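# Open the cabinet's bottom drawer and leave it open

## Task

Open the cabinet's lowest drawer to at least 90% of its full travel and leave it at rest. Then release it and move the grippers away. It only counts if the drawer stays open and still with no help from the robot.

## Robot and tools

ROBOT. There are two six-joint arms, left_arm and right_arm, each with a parallel two-finger gripper and a wrist camera. Their base (root link) poses in the scene frame are: left_arm (+0.052, +0.312, 0) m, quat_wxyz (+0.996, 0, 0, +0.094); right_arm (-0.042, -0.483, 0) m, quat_wxyz (+0.999, 0, 0, +0.051). Joint ranges in rad, base to gripper: waist -6.283 to 6.283, shoulder -2.304 to 2.304, elbow -4.224 to 0.061, forearm roll -6.283 to 6.283, wrist pitch -2.164 to 2.164, wrist roll -6.283 to 6.283. Load limits in N m: waist 53.4, shoulder 53.4, elbow 44.5, forearm roll 24, wrist pitch 16.9, wrist roll 16.9. If contact drives a joint to its limit, that arm backs the joint off slightly, freezes for 10 s and drops the rest of the call.

FRAMES. The scene frame has its origin on the table top midway between the arms, +z up, +x pointing out over the table, and left_arm on the +y side. The names left and right are labels only, not image sides. In each gripper's own frame the fingers point along +z and open and close along y. end_effector_position is the spot between the finger pads with the fingers shut, roughly 2 cm short of the tips; closing pushes the tips about 10 mm further along +z. Wrist camera frames: +z forward, +x right in the image, +y down.

execute_actions(actions). actions is a list of actions run one after another; an empty list only returns state and images. Each action is a table of at most 15 rows; each row lasts one 1/30 s step, and a short table repeats its final row until 15 steps pass. A row is 14 numbers in [-1, 1] covering both arms even if one is idle: left_arm dx, dy, dz, rx, ry, rz, opening, then right_arm in the same order. dx to rz are offsets in the gripper's own axes from its measured pose when the action began (for a call's first action, the pose last reported in this scene); every row refers to that same start, not to the prior row. Scale: 1.0 equals 0.6 m or 180 degrees; rx, ry, rz form one rotation vector. opening is absolute: +1 fully open (0.084 m), -1 shut. Each step the command is clipped to within 70 mm and 16 degrees of the measured pose, so large offsets need several actions; after an action the arm only continues to its last clipped pose.

move(target, speed, blocking). target is one 14-number row laid out as above, offsets in gripper axes from the pose in the latest result that shows one, same scale; openings are absolute and sent when the move starts. Each gripper follows a straight line, both paths finishing together in 0.5 to 10 s (cut off at 10 s), turning the short way. speed is the path top speed in m/s, 0.002 to 0.5, default 0.25; rotation is capped at twice that in rad/s. Paths ignore obstacles and the other arm; grippers lag, drift, and can overshoot speed when an arm is near straight. Faster contact hits harder, and aiming further beyond a contact pushes harder. blocking=false returns after 0.5 s while motion continues; check with wait(0), and use wait or stop before issuing new rows or moves. The result adds a "move:" line giving the ending (done, off_target, moving, held, fault), any limits (paced = pose clipped; held = some steps blocked, after which the arm may surge), and each gripper's distance to its target.

wait(seconds), 0 to 10: the arms keep their last commands; a running move continues and the wait ends early when it finishes. stop(): brakes a running move, needing room to slow down; fingers keep moving. zoom_image(camera, region): camera is cam_left_wrist or cam_right_wrist (both 896x504); region is [x0, y0, x1, y1] in pixels from the top-left, no larger than 504 by 504. read_manual(section): returns only licence text ("licences"), no motion. finished_scene(scene): pass the current scene's number; it is final and reports success. A reply with no tool call ends the session.

RESULTS. Each state line gives, per arm, end_effector_position (m), end_effector_quat_wxyz and velocities (m/s, rad/s) in the scene frame; reported positions get less accurate at long reach. "Hand target" lines show where the controller is currently steering each gripper. A "pose unreachable" line means a clearance check altered or blocked that arm's command. grip_measured is the measured finger opening on the command scale. MOTOR HOT appears from 65 °C; at 80 °C an OVER-TEMPERATURE FAULT brakes that arm until it cools. Holding loads heats motors, even while you are composing a reply.

GRIPPING. To hold something, command an opening well under grip_measured; the bigger the gap, the tighter the squeeze (about 24 N per pad for parts up to about 6 cm). Fast closing can squeeze harder. For an arm meant to stay put, send the offset back to its desired pose in the first call of a reply and zeros afterward, with its intended opening.

CAUTIONS. Do not let anything leave the table; that fails the job. Avoid arm-to-arm contact, slamming the drawer, hard hits and strong pushes. Parts you hold may get brief external tugs. When finished, open the fingers, back the gripper away, and confirm the drawer is still at least 90% open and motionless before calling finished_scene.

Each tool is called by a JSON object that holds its "method" and its "body", one argument or row to a line.

## Session

{"method": "execute_actions", "body": {
  "actions": []
}}

Scene clock: 0.00 s.
left_arm: end_effector_position=(+0.4462, -0.2657, +0.3663) grip_measured=+1.00 end_effector_quat_wxyz=(+0.205, +0.699, +0.681, +0.076) end_effector_velocity=(-0.001, -0.000, -0.000) end_effector_angular_velocity=(-0.001, +0.001, +0.000) | right_arm: end_effector_position=(+0.0499, -0.9113, +0.1172) grip_measured=+1.00 end_effector_quat_wxyz=(-0.295, +0.824, -0.427, -0.227) end_effector_velocity=(-0.000, +0.000, +0.000) end_effector_angular_velocity=(-0.000, -0.001, -0.001)
Joint positions: left_arm=[-1.247 -0.471 -1.424  0.433 -0.63  -2.913  0.084] | right_arm=[-1.47  -0.856 -1.282  0.018 -1.19  -0.425  0.084]
Joint velocities: left_arm=[-0.001 -0.     0.    -0.002  0.    -0.    -0.   ] | right_arm=[-0.001  0.001  0.001  0.001  0.001 -0.001  0.   ]
Hand target (left_arm): +0.446, -0.266, +0.366; +0.205, +0.699, +0.681, +0.076
Hand target (right_arm): +0.050, -0.911, +0.117; -0.295, +0.824, -0.427, -0.227

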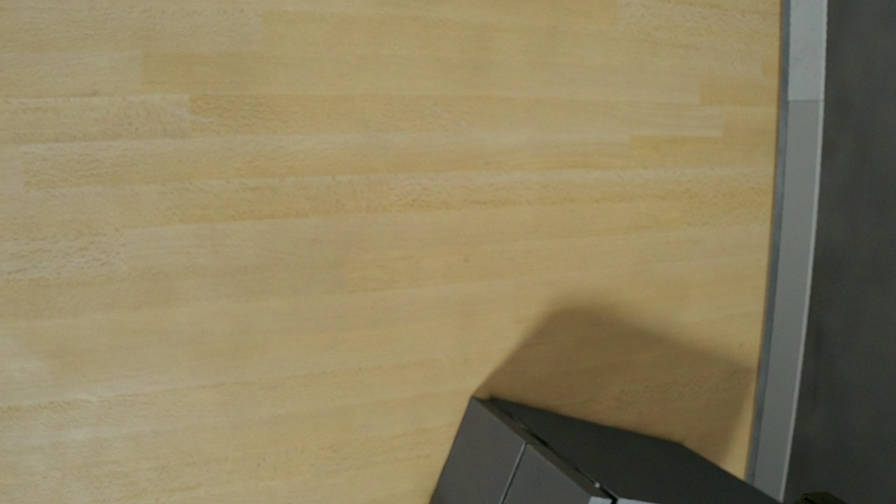

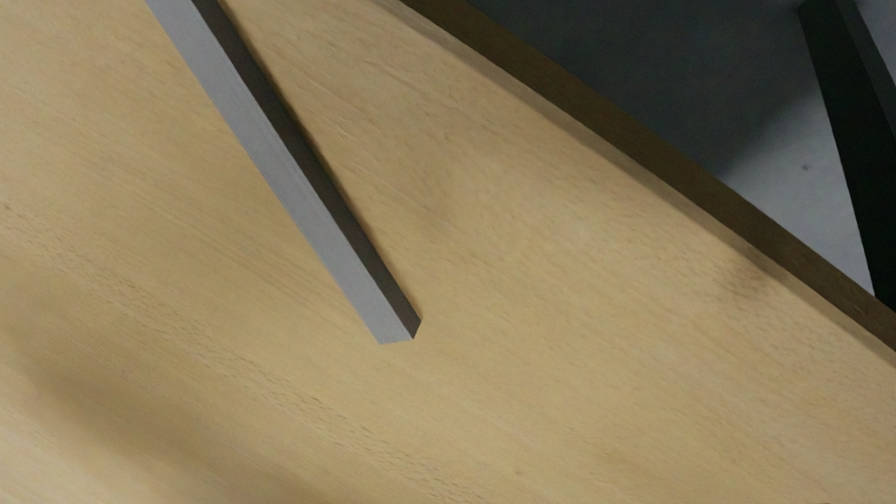

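{"method": "move", "body": {
  "target": [-0.012,-0.2,-0.08,0,-0.14,0,1,0,0,0,0,0,0,1],
  "speed": 0.4
}}

Scene clock: 16.03 s.
left_arm: end_effector_position=(+0.3177, -0.2655, +0.3642) grip_measured=+1.00 end_effector_quat_wxyz=(+0.340, +0.704, +0.618, -0.085) end_effector_velocity=(-0.001, +0.000, +0.001) end_effector_angular_velocity=(-0.009, -0.012, +0.007) | right_arm: end_effector_position=(+0.0499, -0.9113, +0.1172) grip_measured=+1.00 end_effector_quat_wxyz=(-0.295, +0.824, -0.427, -0.227) end_effector_velocity=(-0.000, +0.000, -0.000) end_effector_angular_velocity=(+0.000, -0.001, +0.000)
Joint positions: left_arm=[-1.344 -0.18  -0.956  0.572 -0.072 -3.153  0.084] | right_arm=[-1.47  -0.856 -1.282  0.018 -1.19  -0.425  0.084]
Joint velocities: left_arm=[-0.008  0.006  0.01   0.306  0.006 -0.312 -0.   ] | right_arm=[-0.001  0.     0.    -0.     0.    -0.001  0.   ]
Hand target (left_arm): +0.317, -0.265, +0.364; +0.341, +0.703, +0.618, -0.085
Hand target (right_arm): +0.050, -0.911, +0.117; -0.295, +0.824, -0.427, -0.227
Off the commanded pose (left_arm): 0.001 m, 1 deg.
Off the commanded pose (right_arm): 0.000 m, 0 deg.
move: done

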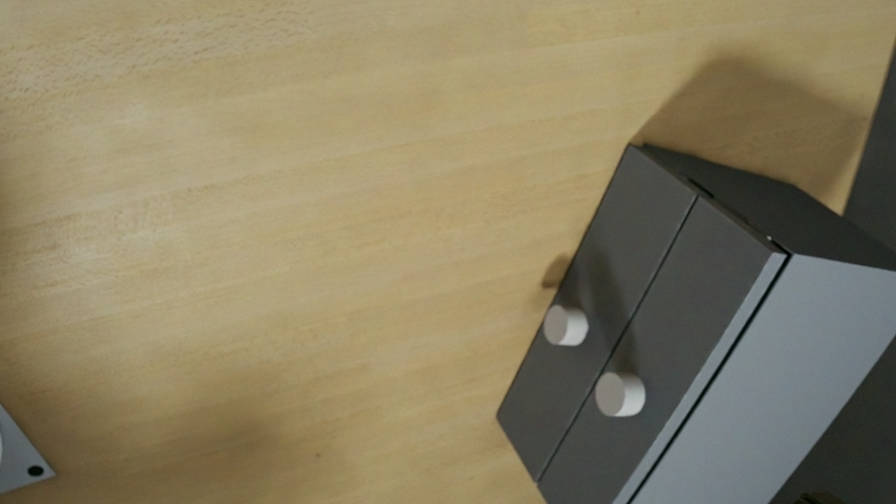

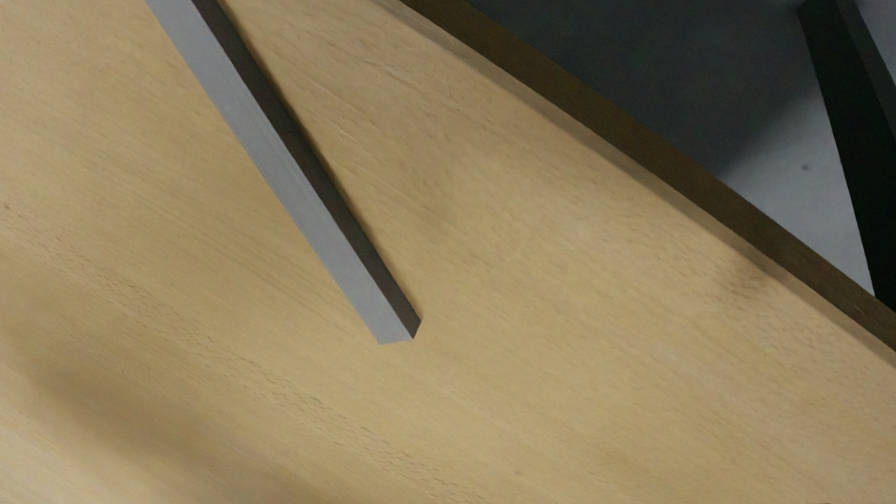

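{"method": "move", "body": {
  "target": [0.474,0,-0.34,0,0,0,1,-0.140,-0.760,0.375,-0.0796,0.4469,-0.2472,1],
  "speed": 0.35
}}

Scene clock: 51.47 s.
left_arm: end_effector_position=(+0.3191, +0.0841, +0.3649) grip_measured=+1.00 end_effector_quat_wxyz=(+0.341, +0.704, +0.617, -0.087) end_effector_velocity=(+0.000, +0.000, +0.000) end_effector_angular_velocity=(-0.001, -0.001, -0.001) | right_arm: end_effector_position=(+0.3587, -0.5010, +0.1382) grip_measured=+1.00 end_effector_quat_wxyz=(+0.081, +0.892, -0.167, +0.413) end_effector_velocity=(-0.000, -0.001, -0.000) end_effector_angular_velocity=(+0.000, -0.012, +0.003)
Joint positions: left_arm=[-0.597  0.595 -0.327 -0.962 -0.539 -1.094  0.084] | right_arm=[ 0.117 -0.321 -0.229  0.559  0.945  0.055  0.084]
Joint velocities: left_arm=[ 0.004 -0.    -0.    -0.004 -0.003  0.007 -0.   ] | right_arm=[-0.006 -0.008  0.005 -0.016  0.022  0.013 -0.   ]
Hand target (left_arm): +0.319, +0.084, +0.365; +0.341, +0.704, +0.617, -0.087
Hand target (right_arm): +0.359, -0.501, +0.138; +0.081, +0.892, -0.167, +0.413
Off the commanded pose (left_arm): 0.001 m, 0 deg.
Off the commanded pose (right_arm): 0.002 m, 0 deg.
move: done; limits=paced

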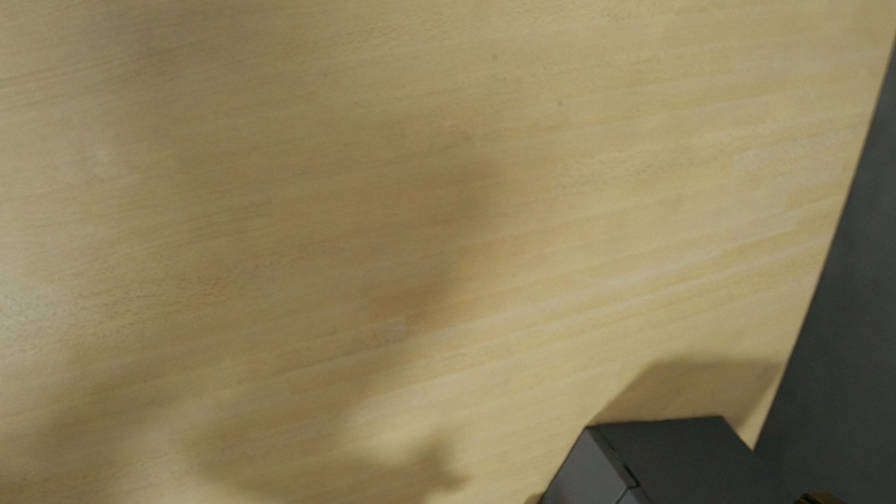

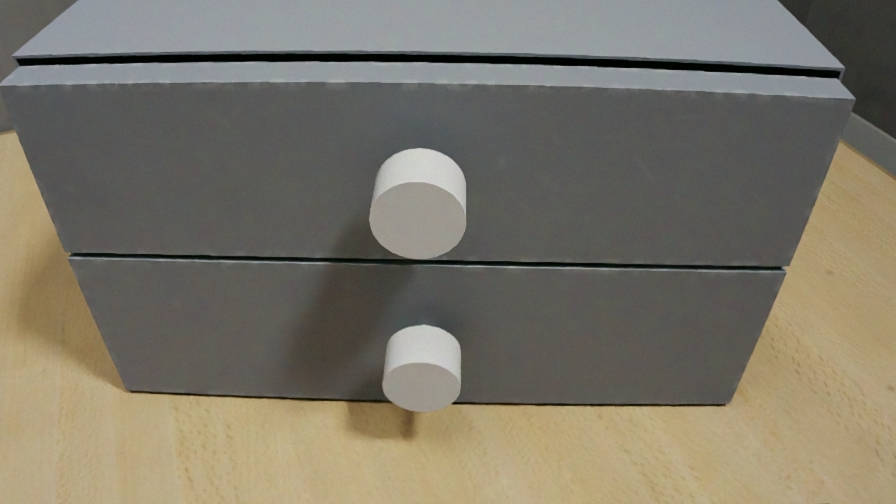

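{"method": "move", "body": {
  "target": [0,0,0,0,0,0,1,-0.0177,-0.0738,0.201,0,0,0,0.6],
  "speed": 0.2
}}

Scene clock: 66.57 s.
left_arm: end_effector_position=(+0.3191, +0.0841, +0.3649) grip_measured=+1.00 end_effector_quat_wxyz=(+0.341, +0.704, +0.617, -0.087) end_effector_velocity=(+0.000, +0.000, +0.000) end_effector_angular_velocity=(-0.001, +0.000, +0.001) | right_arm: end_effector_position=(+0.4540, -0.4911, +0.0524) grip_measured=+0.59 end_effector_quat_wxyz=(+0.081, +0.892, -0.167, +0.413) end_effector_velocity=(+0.001, +0.001, -0.002) end_effector_angular_velocity=(-0.002, +0.000, +0.002)
Joint positions: left_arm=[-0.597  0.595 -0.327 -0.962 -0.539 -1.094  0.084] | right_arm=[ 0.084 -0.723 -0.541  0.498  1.025  0.105  0.069]
Joint velocities: left_arm=[ 0.     0.    -0.    -0.001 -0.    -0.     0.   ] | right_arm=[ 0.    -0.006 -0.005 -0.001  0.001 -0.002  0.   ]
Hand target (left_arm): +0.319, +0.084, +0.365; +0.341, +0.704, +0.617, -0.087
Hand target (right_arm): +0.454, -0.491, +0.052; +0.081, +0.892, -0.167, +0.413
Off the commanded pose (left_arm): 0.000 m, 0 deg.
Off the commanded pose (right_arm): 0.001 m, 0 deg.
move: done

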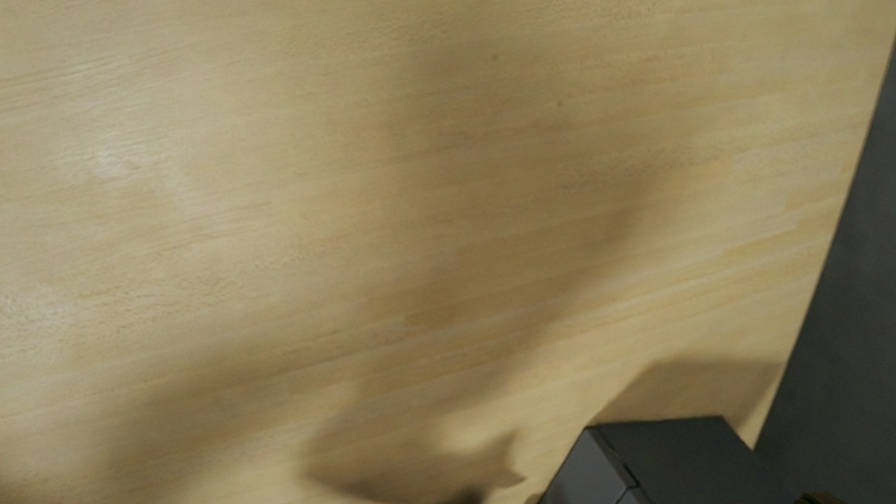

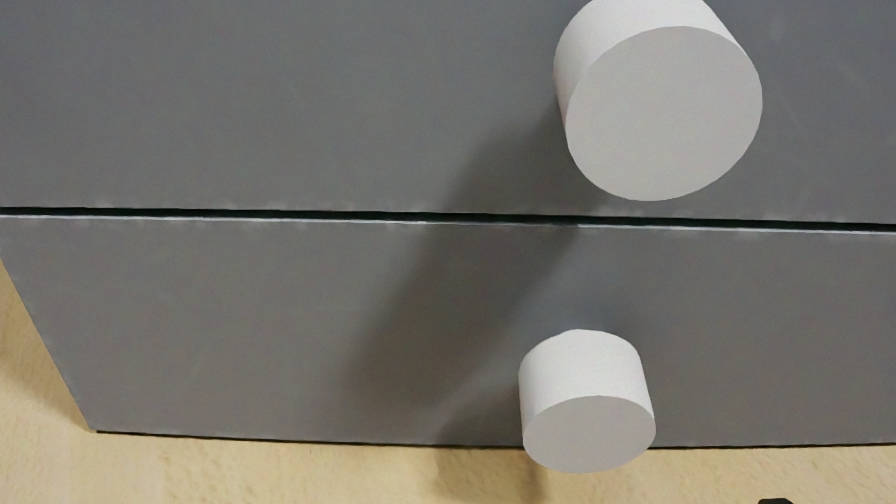

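{"method": "move", "body": {
  "target": [0,0,0,0,0,0,1,0.0367,0.002,0.045,0,0,0,0.6],
  "speed": 0.08
}}

Scene clock: 72.73 s.
left_arm: end_effector_position=(+0.3191, +0.0841, +0.3649) grip_measured=+1.00 end_effector_quat_wxyz=(+0.341, +0.704, +0.617, -0.087) end_effector_velocity=(-0.000, +0.000, -0.000) end_effector_angular_velocity=(+0.000, +0.000, -0.000) | right_arm: end_effector_position=(+0.4857, -0.5048, +0.0517) grip_measured=+0.59 end_effector_quat_wxyz=(+0.081, +0.892, -0.167, +0.413) end_effector_velocity=(+0.002, -0.000, -0.000) end_effector_angular_velocity=(-0.000, +0.001, +0.001)
Joint positions: left_arm=[-0.597  0.595 -0.327 -0.962 -0.539 -1.094  0.084] | right_arm=[ 0.03  -0.742 -0.614  0.465  0.982  0.067  0.069]
Joint velocities: left_arm=[-0. -0.  0.  0. -0. -0.  0.] | right_arm=[-0.002 -0.002 -0.005 -0.002 -0.003 -0.002 -0.   ]
Hand target (left_arm): +0.319, +0.084, +0.365; +0.341, +0.704, +0.617, -0.087
Hand target (right_arm): +0.486, -0.505, +0.052; +0.081, +0.892, -0.167, +0.413
Off the commanded pose (left_arm): 0.000 m, 0 deg.
Off the commanded pose (right_arm): 0.000 m, 0 deg.
move: done

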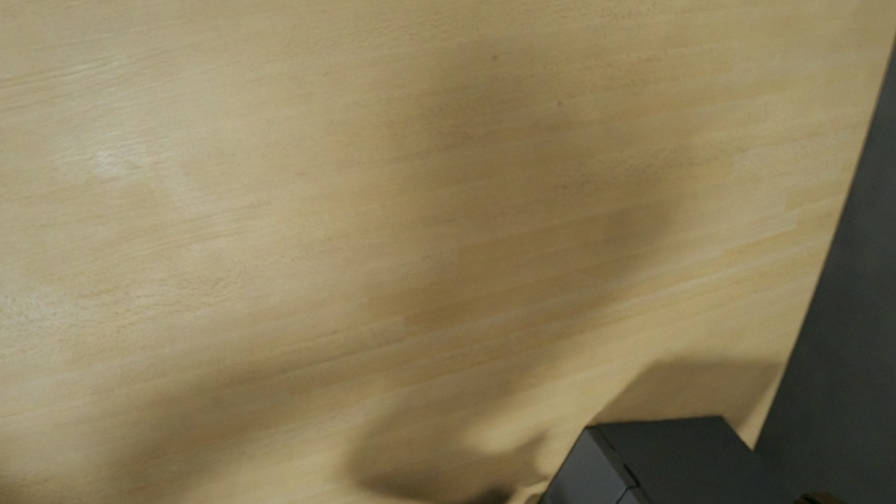

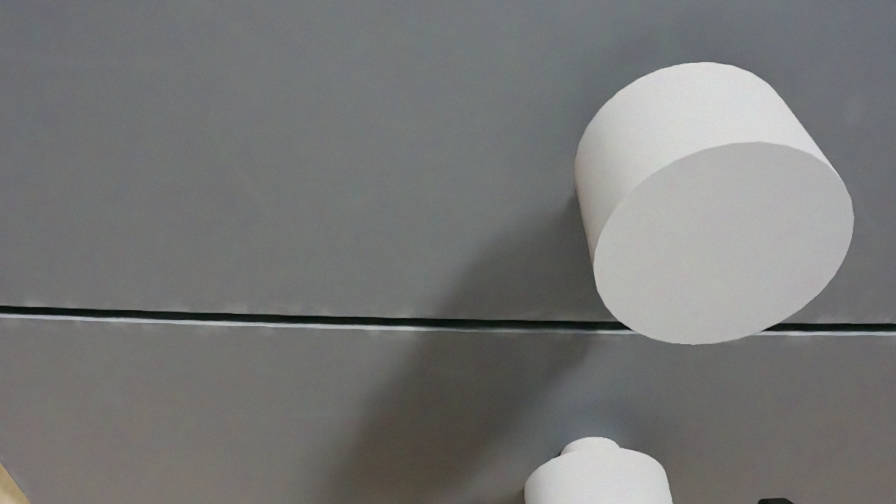

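{"method": "execute_actions", "body": {
  "actions": [
    [[0,0,0,0,0,0,1,0.003,0,0.0065,0,0,0,0.3],[0,0,0,0,0,0,1,0.003,0,0.0065,0,0,0,0.2],[0,0,0,0,0,0,1,0.003,0,0.0065,0,0,0,0.1],[0,0,0,0,0,0,1,0.003,0,0.0065,0,0,0,0],[0,0,0,0,0,0,1,0.003,0,0.0065,0,0,0,-0.1],[0,0,0,0,0,0,1,0.003,0,0.0065,0,0,0,-0.15]],
    [[0,0,0,0,0,0,1,0,0,0,0,0,0,-0.3],[0,0,0,0,0,0,1,0,0,0,0,0,0,-0.4],[0,0,0,0,0,0,1,0,0,0,0,0,0,-0.5],[0,0,0,0,0,0,1,0,0,0,0,0,0,-0.6],[0,0,0,0,0,0,1,0,0,0,0,0,0,-0.7],[0,0,0,0,0,0,1,0,0,0,0,0,0,-0.8]]
  ]
}}

Scene clock: 81.43 s.
left_arm: end_effector_position=(+0.3191, +0.0841, +0.3649) grip_measured=+1.00 end_effector_quat_wxyz=(+0.341, +0.704, +0.617, -0.087) end_effector_velocity=(+0.000, +0.001, -0.000) end_effector_angular_velocity=(+0.000, +0.001, +0.002) | right_arm: end_effector_position=(+0.4891, -0.5068, +0.0505) grip_measured=-0.29 end_effector_quat_wxyz=(+0.081, +0.892, -0.167, +0.413) end_effector_velocity=(+0.001, +0.001, +0.001) end_effector_angular_velocity=(-0.002, -0.003, +0.003)
Joint positions: left_arm=[-0.597  0.595 -0.327 -0.962 -0.539 -1.094  0.084] | right_arm=[ 0.024 -0.748 -0.623  0.462  0.978  0.064  0.032]
Joint velocities: left_arm=[ 0.002 -0.     0.001 -0.    -0.    -0.     0.   ] | right_arm=[ 0.003  0.    -0.002  0.002  0.001 -0.002  0.   ]
Hand target (left_arm): +0.319, +0.084, +0.365; +0.341, +0.704, +0.617, -0.087
Hand target (right_arm): +0.490, -0.506, +0.051; +0.081, +0.892, -0.167, +0.413
Off the commanded pose (left_arm): 0.000 m, 0 deg.
Off the commanded pose (right_arm): 0.001 m, 0 deg.

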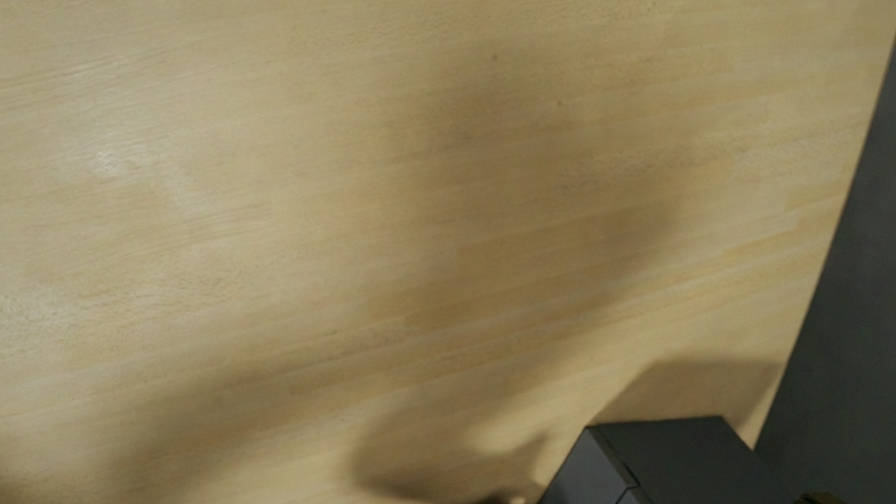

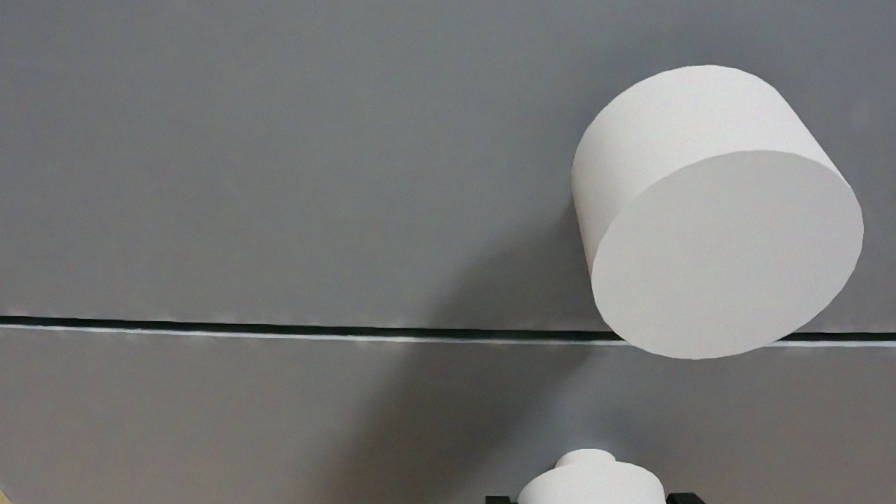

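{"method": "move", "body": {
  "target": [0,0,0,0,0,0,1,-0.129,-0.003,-0.1527,0,0,0,-0.9],
  "speed": 0.08
}}

Scene clock: 86.50 s.
left_arm: end_effector_position=(+0.3191, +0.0841, +0.3649) grip_measured=+1.00 end_effector_quat_wxyz=(+0.341, +0.704, +0.617, -0.087) end_effector_velocity=(+0.000, -0.000, +0.000) end_effector_angular_velocity=(-0.000, -0.001, +0.000) | right_arm: end_effector_position=(+0.3783, -0.4617, +0.0505) grip_measured=-0.29 end_effector_quat_wxyz=(+0.082, +0.892, -0.167, +0.413) end_effector_velocity=(-0.002, +0.001, -0.000) end_effector_angular_velocity=(-0.000, +0.001, +0.001)
Joint positions: left_arm=[-0.597  0.595 -0.327 -0.962 -0.539 -1.094  0.084] | right_arm=[ 0.249 -0.709 -0.392  0.603  1.119  0.224  0.032]
Joint velocities: left_arm=[ 0.    -0.    -0.001 -0.     0.    -0.     0.   ] | right_arm=[ 0.008  0.     0.004  0.005  0.001  0.004 -0.   ]
Hand target (left_arm): +0.319, +0.084, +0.365; +0.341, +0.704, +0.617, -0.087
Hand target (right_arm): +0.378, -0.461, +0.051; +0.082, +0.892, -0.167, +0.413
Off the commanded pose (left_arm): 0.000 m, 0 deg.
Off the commanded pose (right_arm): 0.001 m, 0 deg.
move: done

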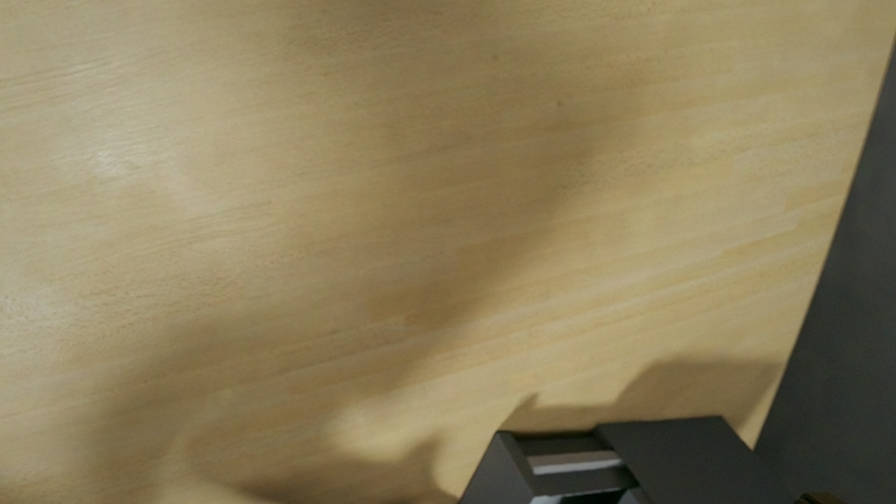

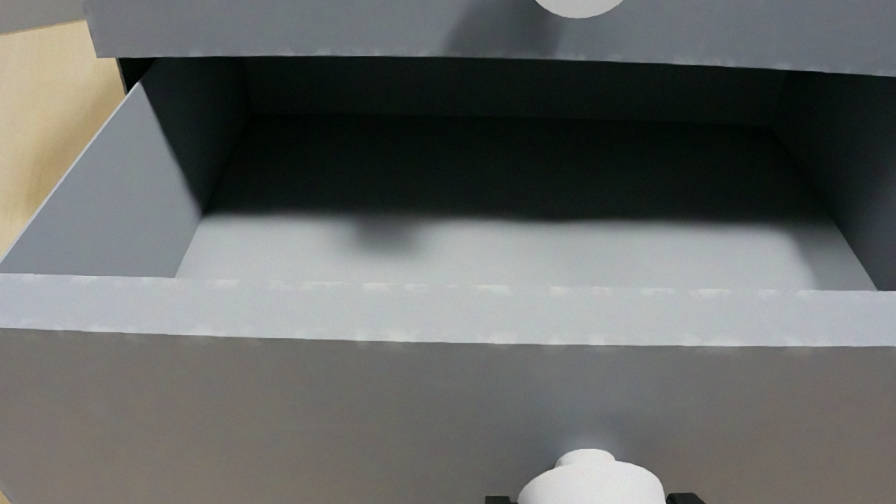

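{"method": "move", "body": {
  "target": [0,0,0,0,0,0,1,-0.043,-0.001,-0.0509,0,0,0,-0.9],
  "speed": 0.05
}}

Scene clock: 90.43 s.
left_arm: end_effector_position=(+0.3191, +0.0841, +0.3649) grip_measured=+1.00 end_effector_quat_wxyz=(+0.341, +0.704, +0.617, -0.087) end_effector_velocity=(-0.000, -0.000, +0.000) end_effector_angular_velocity=(+0.000, -0.000, -0.001) | right_arm: end_effector_position=(+0.3415, -0.4467, +0.0506) grip_measured=-0.29 end_effector_quat_wxyz=(+0.082, +0.892, -0.167, +0.413) end_effector_velocity=(-0.001, +0.001, +0.000) end_effector_angular_velocity=(+0.001, -0.001, -0.001)
Joint positions: left_arm=[-0.597  0.595 -0.327 -0.962 -0.539 -1.094  0.084] | right_arm=[ 0.362 -0.71  -0.33   0.678  1.145  0.299  0.031]
Joint velocities: left_arm=[-0.001 -0.    -0.     0.001 -0.    -0.    -0.   ] | right_arm=[ 0.007  0.     0.002  0.006 -0.     0.005 -0.   ]
Hand target (left_arm): +0.319, +0.084, +0.365; +0.341, +0.704, +0.617, -0.087
Hand target (right_arm): +0.341, -0.447, +0.051; +0.082, +0.892, -0.167, +0.413
Off the commanded pose (left_arm): 0.000 m, 0 deg.
Off the commanded pose (right_arm): 0.000 m, 0 deg.
move: done

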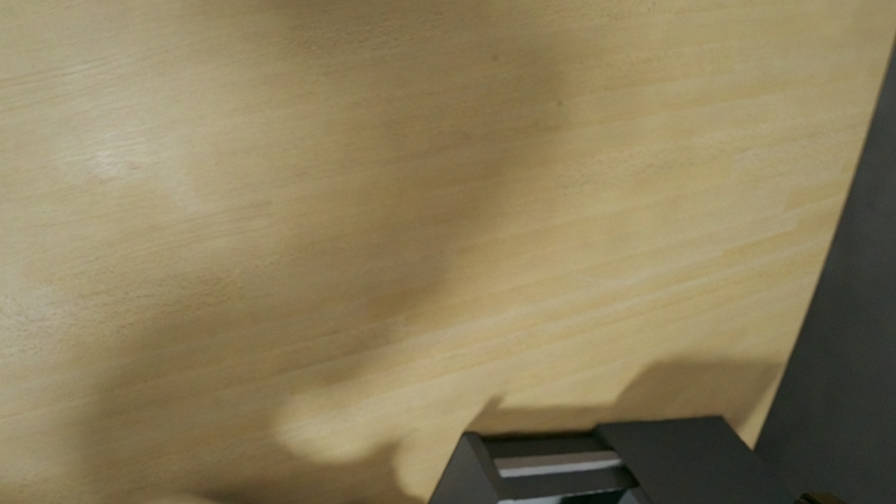

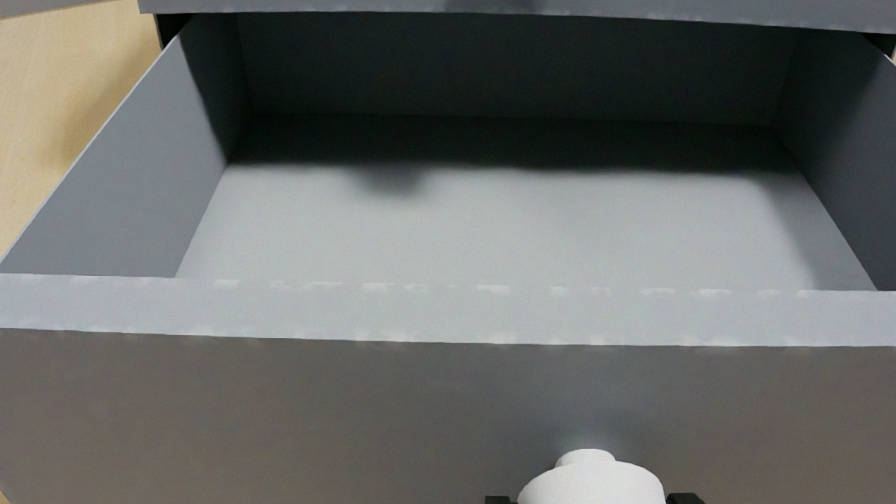

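Still free. Continue in smaller steps.

{"method": "move", "body": {
  "target": [0,0,0,0,0,0,1,-0.0215,0,-0.0255,0,0,0,-0.9],
  "speed": 0.03
}}

Scene clock: 92.87 s.
left_arm: end_effector_position=(+0.3191, +0.0841, +0.3649) grip_measured=+1.00 end_effector_quat_wxyz=(+0.341, +0.704, +0.617, -0.087) end_effector_velocity=(+0.000, +0.000, -0.000) end_effector_angular_velocity=(+0.000, +0.001, +0.001) | right_arm: end_effector_position=(+0.3232, -0.4395, +0.0506) grip_measured=-0.29 end_effector_quat_wxyz=(+0.082, +0.892, -0.167, +0.413) end_effector_velocity=(-0.002, +0.000, +0.000) end_effector_angular_velocity=(-0.001, +0.001, -0.001)
Joint positions: left_arm=[-0.597  0.595 -0.327 -0.962 -0.539 -1.094  0.084] | right_arm=[ 0.428 -0.713 -0.303  0.721  1.152  0.341  0.031]
Joint velocities: left_arm=[ 0.001 -0.     0.001  0.    -0.    -0.    -0.   ] | right_arm=[ 0.007  0.     0.003  0.005 -0.     0.004 -0.   ]
Hand target (left_arm): +0.319, +0.084, +0.365; +0.341, +0.704, +0.617, -0.087
Hand target (right_arm): +0.323, -0.439, +0.051; +0.082, +0.892, -0.167, +0.413
Off the commanded pose (left_arm): 0.000 m, 0 deg.
Off the commanded pose (right_arm): 0.000 m, 0 deg.
move: done

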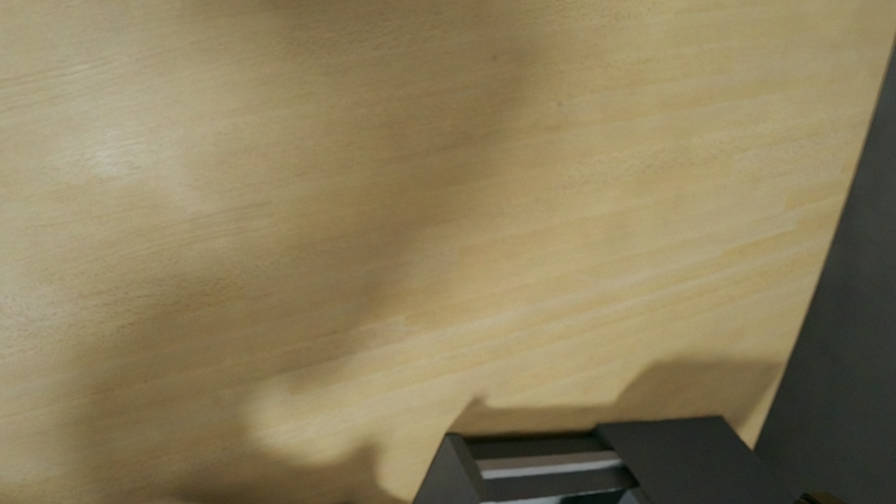

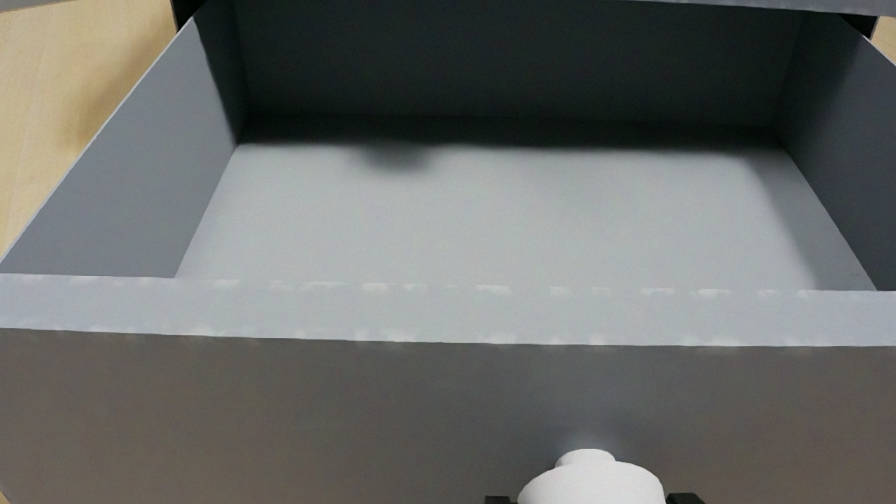

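{"method": "move", "body": {
  "target": [0,0,0,0,0,0,1,-0.016,0,-0.019,0,0,0,-0.9],
  "speed": 0.025
}}

Scene clock: 95.07 s.
left_arm: end_effector_position=(+0.3191, +0.0841, +0.3649) grip_measured=+1.00 end_effector_quat_wxyz=(+0.341, +0.704, +0.617, -0.087) end_effector_velocity=(-0.000, +0.000, -0.000) end_effector_angular_velocity=(+0.000, +0.001, +0.000) | right_arm: end_effector_position=(+0.3095, -0.4341, +0.0507) grip_measured=-0.29 end_effector_quat_wxyz=(+0.082, +0.892, -0.167, +0.413) end_effector_velocity=(-0.002, +0.000, -0.000) end_effector_angular_velocity=(-0.001, -0.000, -0.001)
Joint positions: left_arm=[-0.597  0.595 -0.327 -0.962 -0.539 -1.094  0.084] | right_arm=[ 0.482 -0.716 -0.285  0.757  1.153  0.375  0.031]
Joint velocities: left_arm=[ 0.    -0.     0.001 -0.     0.    -0.    -0.   ] | right_arm=[ 0.007 -0.001  0.002  0.006 -0.     0.004 -0.   ]
Hand target (left_arm): +0.319, +0.084, +0.365; +0.341, +0.704, +0.617, -0.087
Hand target (right_arm): +0.309, -0.434, +0.051; +0.082, +0.892, -0.167, +0.413
Off the commanded pose (left_arm): 0.000 m, 0 deg.
Off the commanded pose (right_arm): 0.000 m, 0 deg.
move: done

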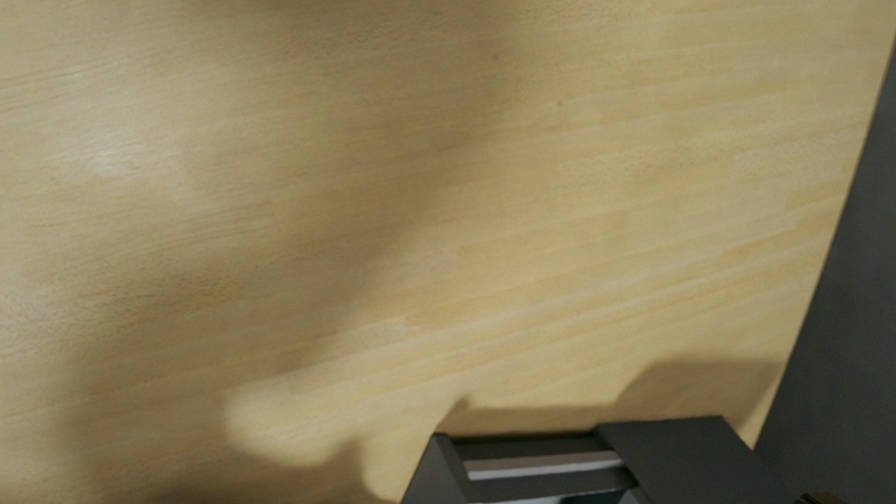

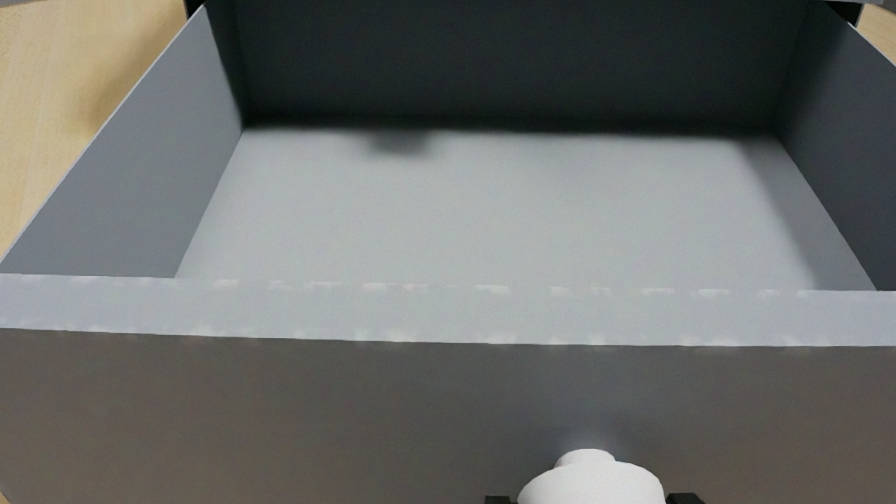

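{"method": "move", "body": {
  "target": [0,0,0,0,0,0,1,-0.0128,0,-0.0153,0,0,0,-0.9],
  "speed": 0.024
}}

Scene clock: 98.67 s.
left_arm: end_effector_position=(+0.3191, +0.0841, +0.3649) grip_measured=+1.00 end_effector_quat_wxyz=(+0.341, +0.704, +0.617, -0.087) end_effector_velocity=(-0.000, +0.000, -0.001) end_effector_angular_velocity=(+0.000, +0.001, -0.000) | right_arm: end_effector_position=(+0.2992, -0.4298, +0.0513) grip_measured=-0.29 end_effector_quat_wxyz=(+0.082, +0.891, -0.168, +0.414) end_effector_velocity=(-0.002, +0.001, -0.000) end_effector_angular_velocity=(-0.000, +0.004, +0.001)
Joint positions: left_arm=[-0.597  0.595 -0.327 -0.962 -0.539 -1.094  0.084] | right_arm=[ 0.528 -0.718 -0.271  0.788  1.153  0.403  0.031]
Joint velocities: left_arm=[-0.     0.     0.001 -0.     0.     0.     0.   ] | right_arm=[ 0.008  0.     0.002  0.004 -0.004  0.003 -0.   ]
Hand target (left_arm): +0.319, +0.084, +0.365; +0.341, +0.704, +0.617, -0.087
Hand target (right_arm): +0.298, -0.430, +0.051; +0.082, +0.892, -0.167, +0.413
Off the commanded pose (left_arm): 0.000 m, 0 deg.
Off the commanded pose (right_arm): 0.001 m, 0 deg.
move: done

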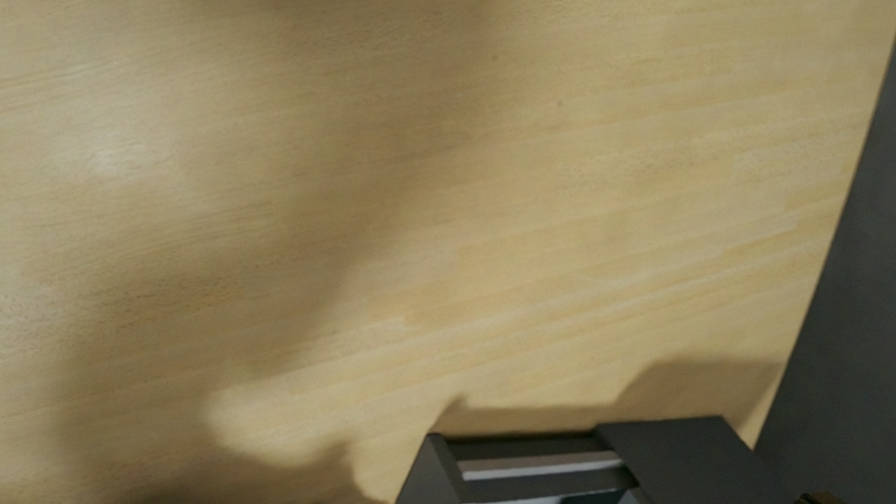

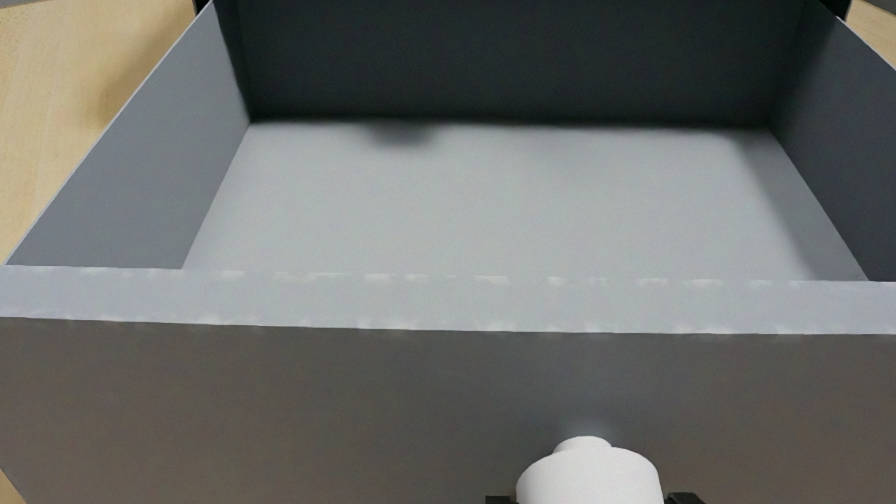

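{"method": "execute_actions", "body": {
  "actions": [
    [[0,0,0,0,0,0,1,0,0,0,0,0,0,0.7]]
  ]
}}

{"method": "move", "body": {
  "target": [0,0,0,0,0,0,1,0.03,0,-0.11,0,0,0,0.7],
  "speed": 0.15
}}

Scene clock: 102.37 s.
left_arm: end_effector_position=(+0.3191, +0.0841, +0.3649) grip_measured=+1.00 end_effector_quat_wxyz=(+0.341, +0.704, +0.617, -0.087) end_effector_velocity=(-0.000, +0.000, -0.000) end_effector_angular_velocity=(+0.002, -0.000, -0.001) | right_arm: end_effector_position=(+0.2990, -0.4298, +0.0511) grip_measured=+0.70 end_effector_quat_wxyz=(+0.082, +0.891, -0.167, +0.414) end_effector_velocity=(+0.002, +0.000, +0.001) end_effector_angular_velocity=(-0.000, -0.009, +0.000)
Joint positions: left_arm=[-0.597  0.595 -0.327 -0.962 -0.539 -1.094  0.084] | right_arm=[ 0.529 -0.718 -0.271  0.788  1.153  0.403  0.073]
Joint velocities: left_arm=[-0.     0.     0.001  0.002 -0.     0.     0.   ] | right_arm=[-0.001 -0.001 -0.002  0.002  0.008  0.     0.   ]
Hand target (left_arm): +0.319, +0.084, +0.365; +0.341, +0.704, +0.617, -0.087
Hand target (right_arm): +0.299, -0.430, +0.051; +0.082, +0.891, -0.168, +0.414
Off the commanded pose (left_arm): 0.000 m, 0 deg.
Off the commanded pose (right_arm): 0.000 m, 0 deg.

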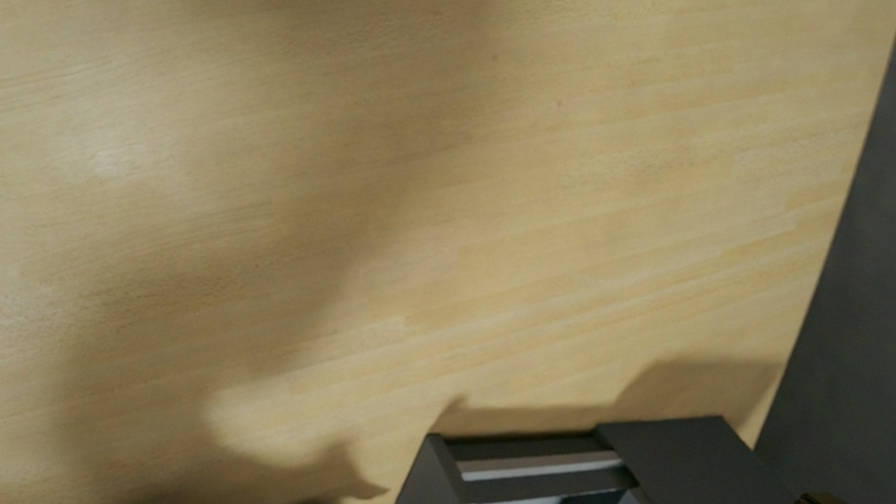

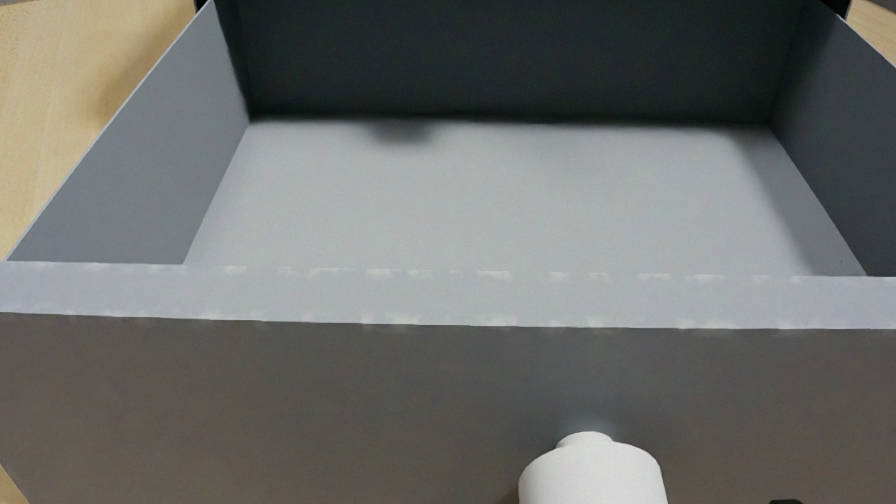

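Scene clock: 103.40 s.
left_arm: end_effector_position=(+0.3191, +0.0841, +0.3649) grip_measured=+1.00 end_effector_quat_wxyz=(+0.341, +0.704, +0.617, -0.087) end_effector_velocity=(-0.000, +0.000, -0.000) end_effector_angular_velocity=(+0.002, -0.000, -0.001) | right_arm: end_effector_position=(+0.2630, -0.4155, +0.1071) grip_measured=+0.70 end_effector_quat_wxyz=(+0.082, +0.891, -0.168, +0.413) end_effector_velocity=(-0.001, +0.000, +0.002) end_effector_angular_velocity=(-0.002, +0.002, -0.002)
Joint positions: left_arm=[-0.597  0.595 -0.327 -0.962 -0.539 -1.094  0.084] | right_arm=[ 0.702 -0.446 -0.155  0.994  1.006  0.31   0.073]
Joint velocities: left_arm=[ 0.     0.     0.001  0.002 -0.    -0.     0.   ] | right_arm=[ 0.005  0.01   0.002  0.012 -0.008 -0.009  0.   ]
Hand target (left_arm): +0.319, +0.084, +0.365; +0.341, +0.704, +0.617, -0.087
Hand target (right_arm): +0.263, -0.415, +0.107; +0.082, +0.891, -0.168, +0.413
Off the commanded pose (left_arm): 0.000 m, 0 deg.
Off the commanded pose (right_arm): 0.000 m, 0 deg.
move: done

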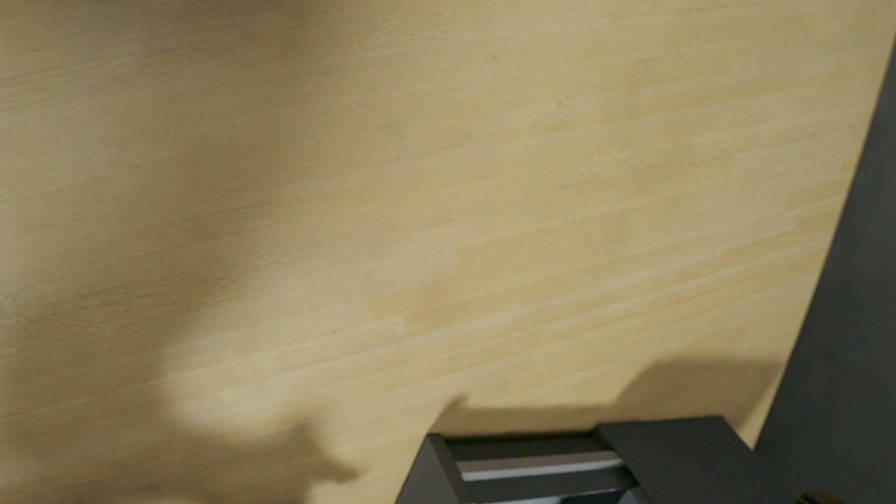

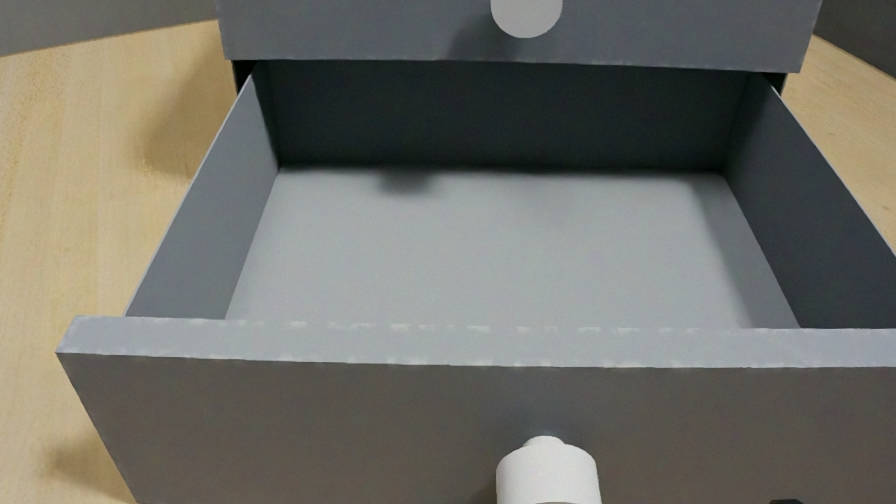

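{"method": "move", "body": {
  "target": [0,0,0,0,0,0,1,0.19,0.024,-0.24,0,-0.15,0,0.7],
  "speed": 0.3
}}

Scene clock: 108.07 s.
left_arm: end_effector_position=(+0.3191, +0.0841, +0.3649) grip_measured=+1.00 end_effector_quat_wxyz=(+0.341, +0.704, +0.617, -0.087) end_effector_velocity=(-0.000, +0.000, -0.000) end_effector_angular_velocity=(+0.002, -0.000, -0.002) | right_arm: end_effector_position=(+0.2240, -0.4137, +0.2869) grip_measured=+0.70 end_effector_quat_wxyz=(+0.039, +0.963, -0.181, +0.195) end_effector_velocity=(-0.000, -0.000, +0.000) end_effector_angular_velocity=(+0.006, +0.012, +0.006)
Joint positions: left_arm=[-0.597  0.595 -0.327 -0.962 -0.539 -1.094  0.084] | right_arm=[ 0.429  0.558 -0.258  2.597  0.636 -1.825  0.073]
Joint velocities: left_arm=[-0.    -0.     0.     0.002 -0.     0.     0.   ] | right_arm=[-0.014 -0.002 -0.005  0.028 -0.002 -0.042 -0.   ]
Hand target (left_arm): +0.319, +0.084, +0.365; +0.341, +0.704, +0.617, -0.087
Hand target (right_arm): +0.224, -0.414, +0.287; +0.038, +0.963, -0.181, +0.194
Off the commanded pose (left_arm): 0.000 m, 0 deg.
Off the commanded pose (right_arm): 0.001 m, 0 deg.
move: done; limits=paced

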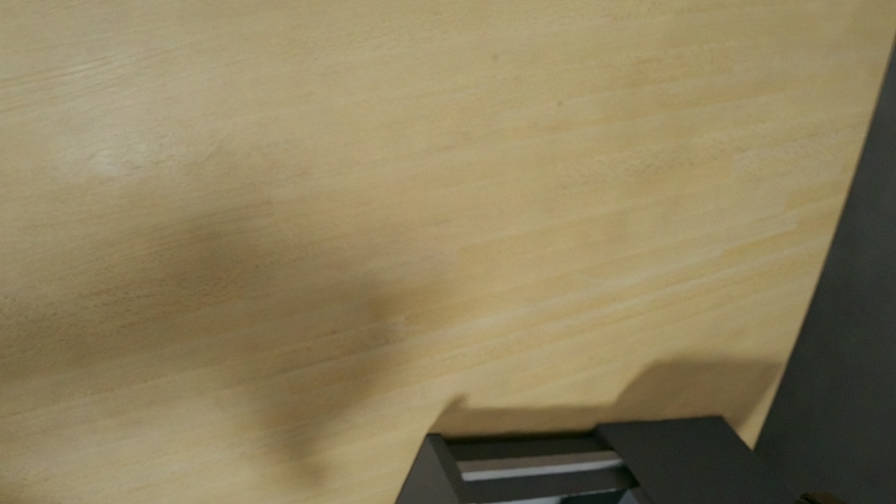

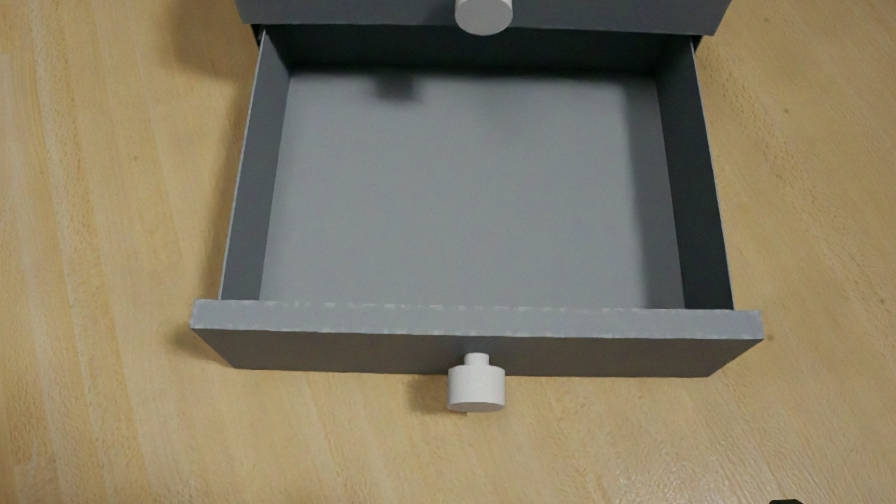

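{"method": "finished_scene", "body": {
  "scene": 1
}}

The scene is finished: the task was done.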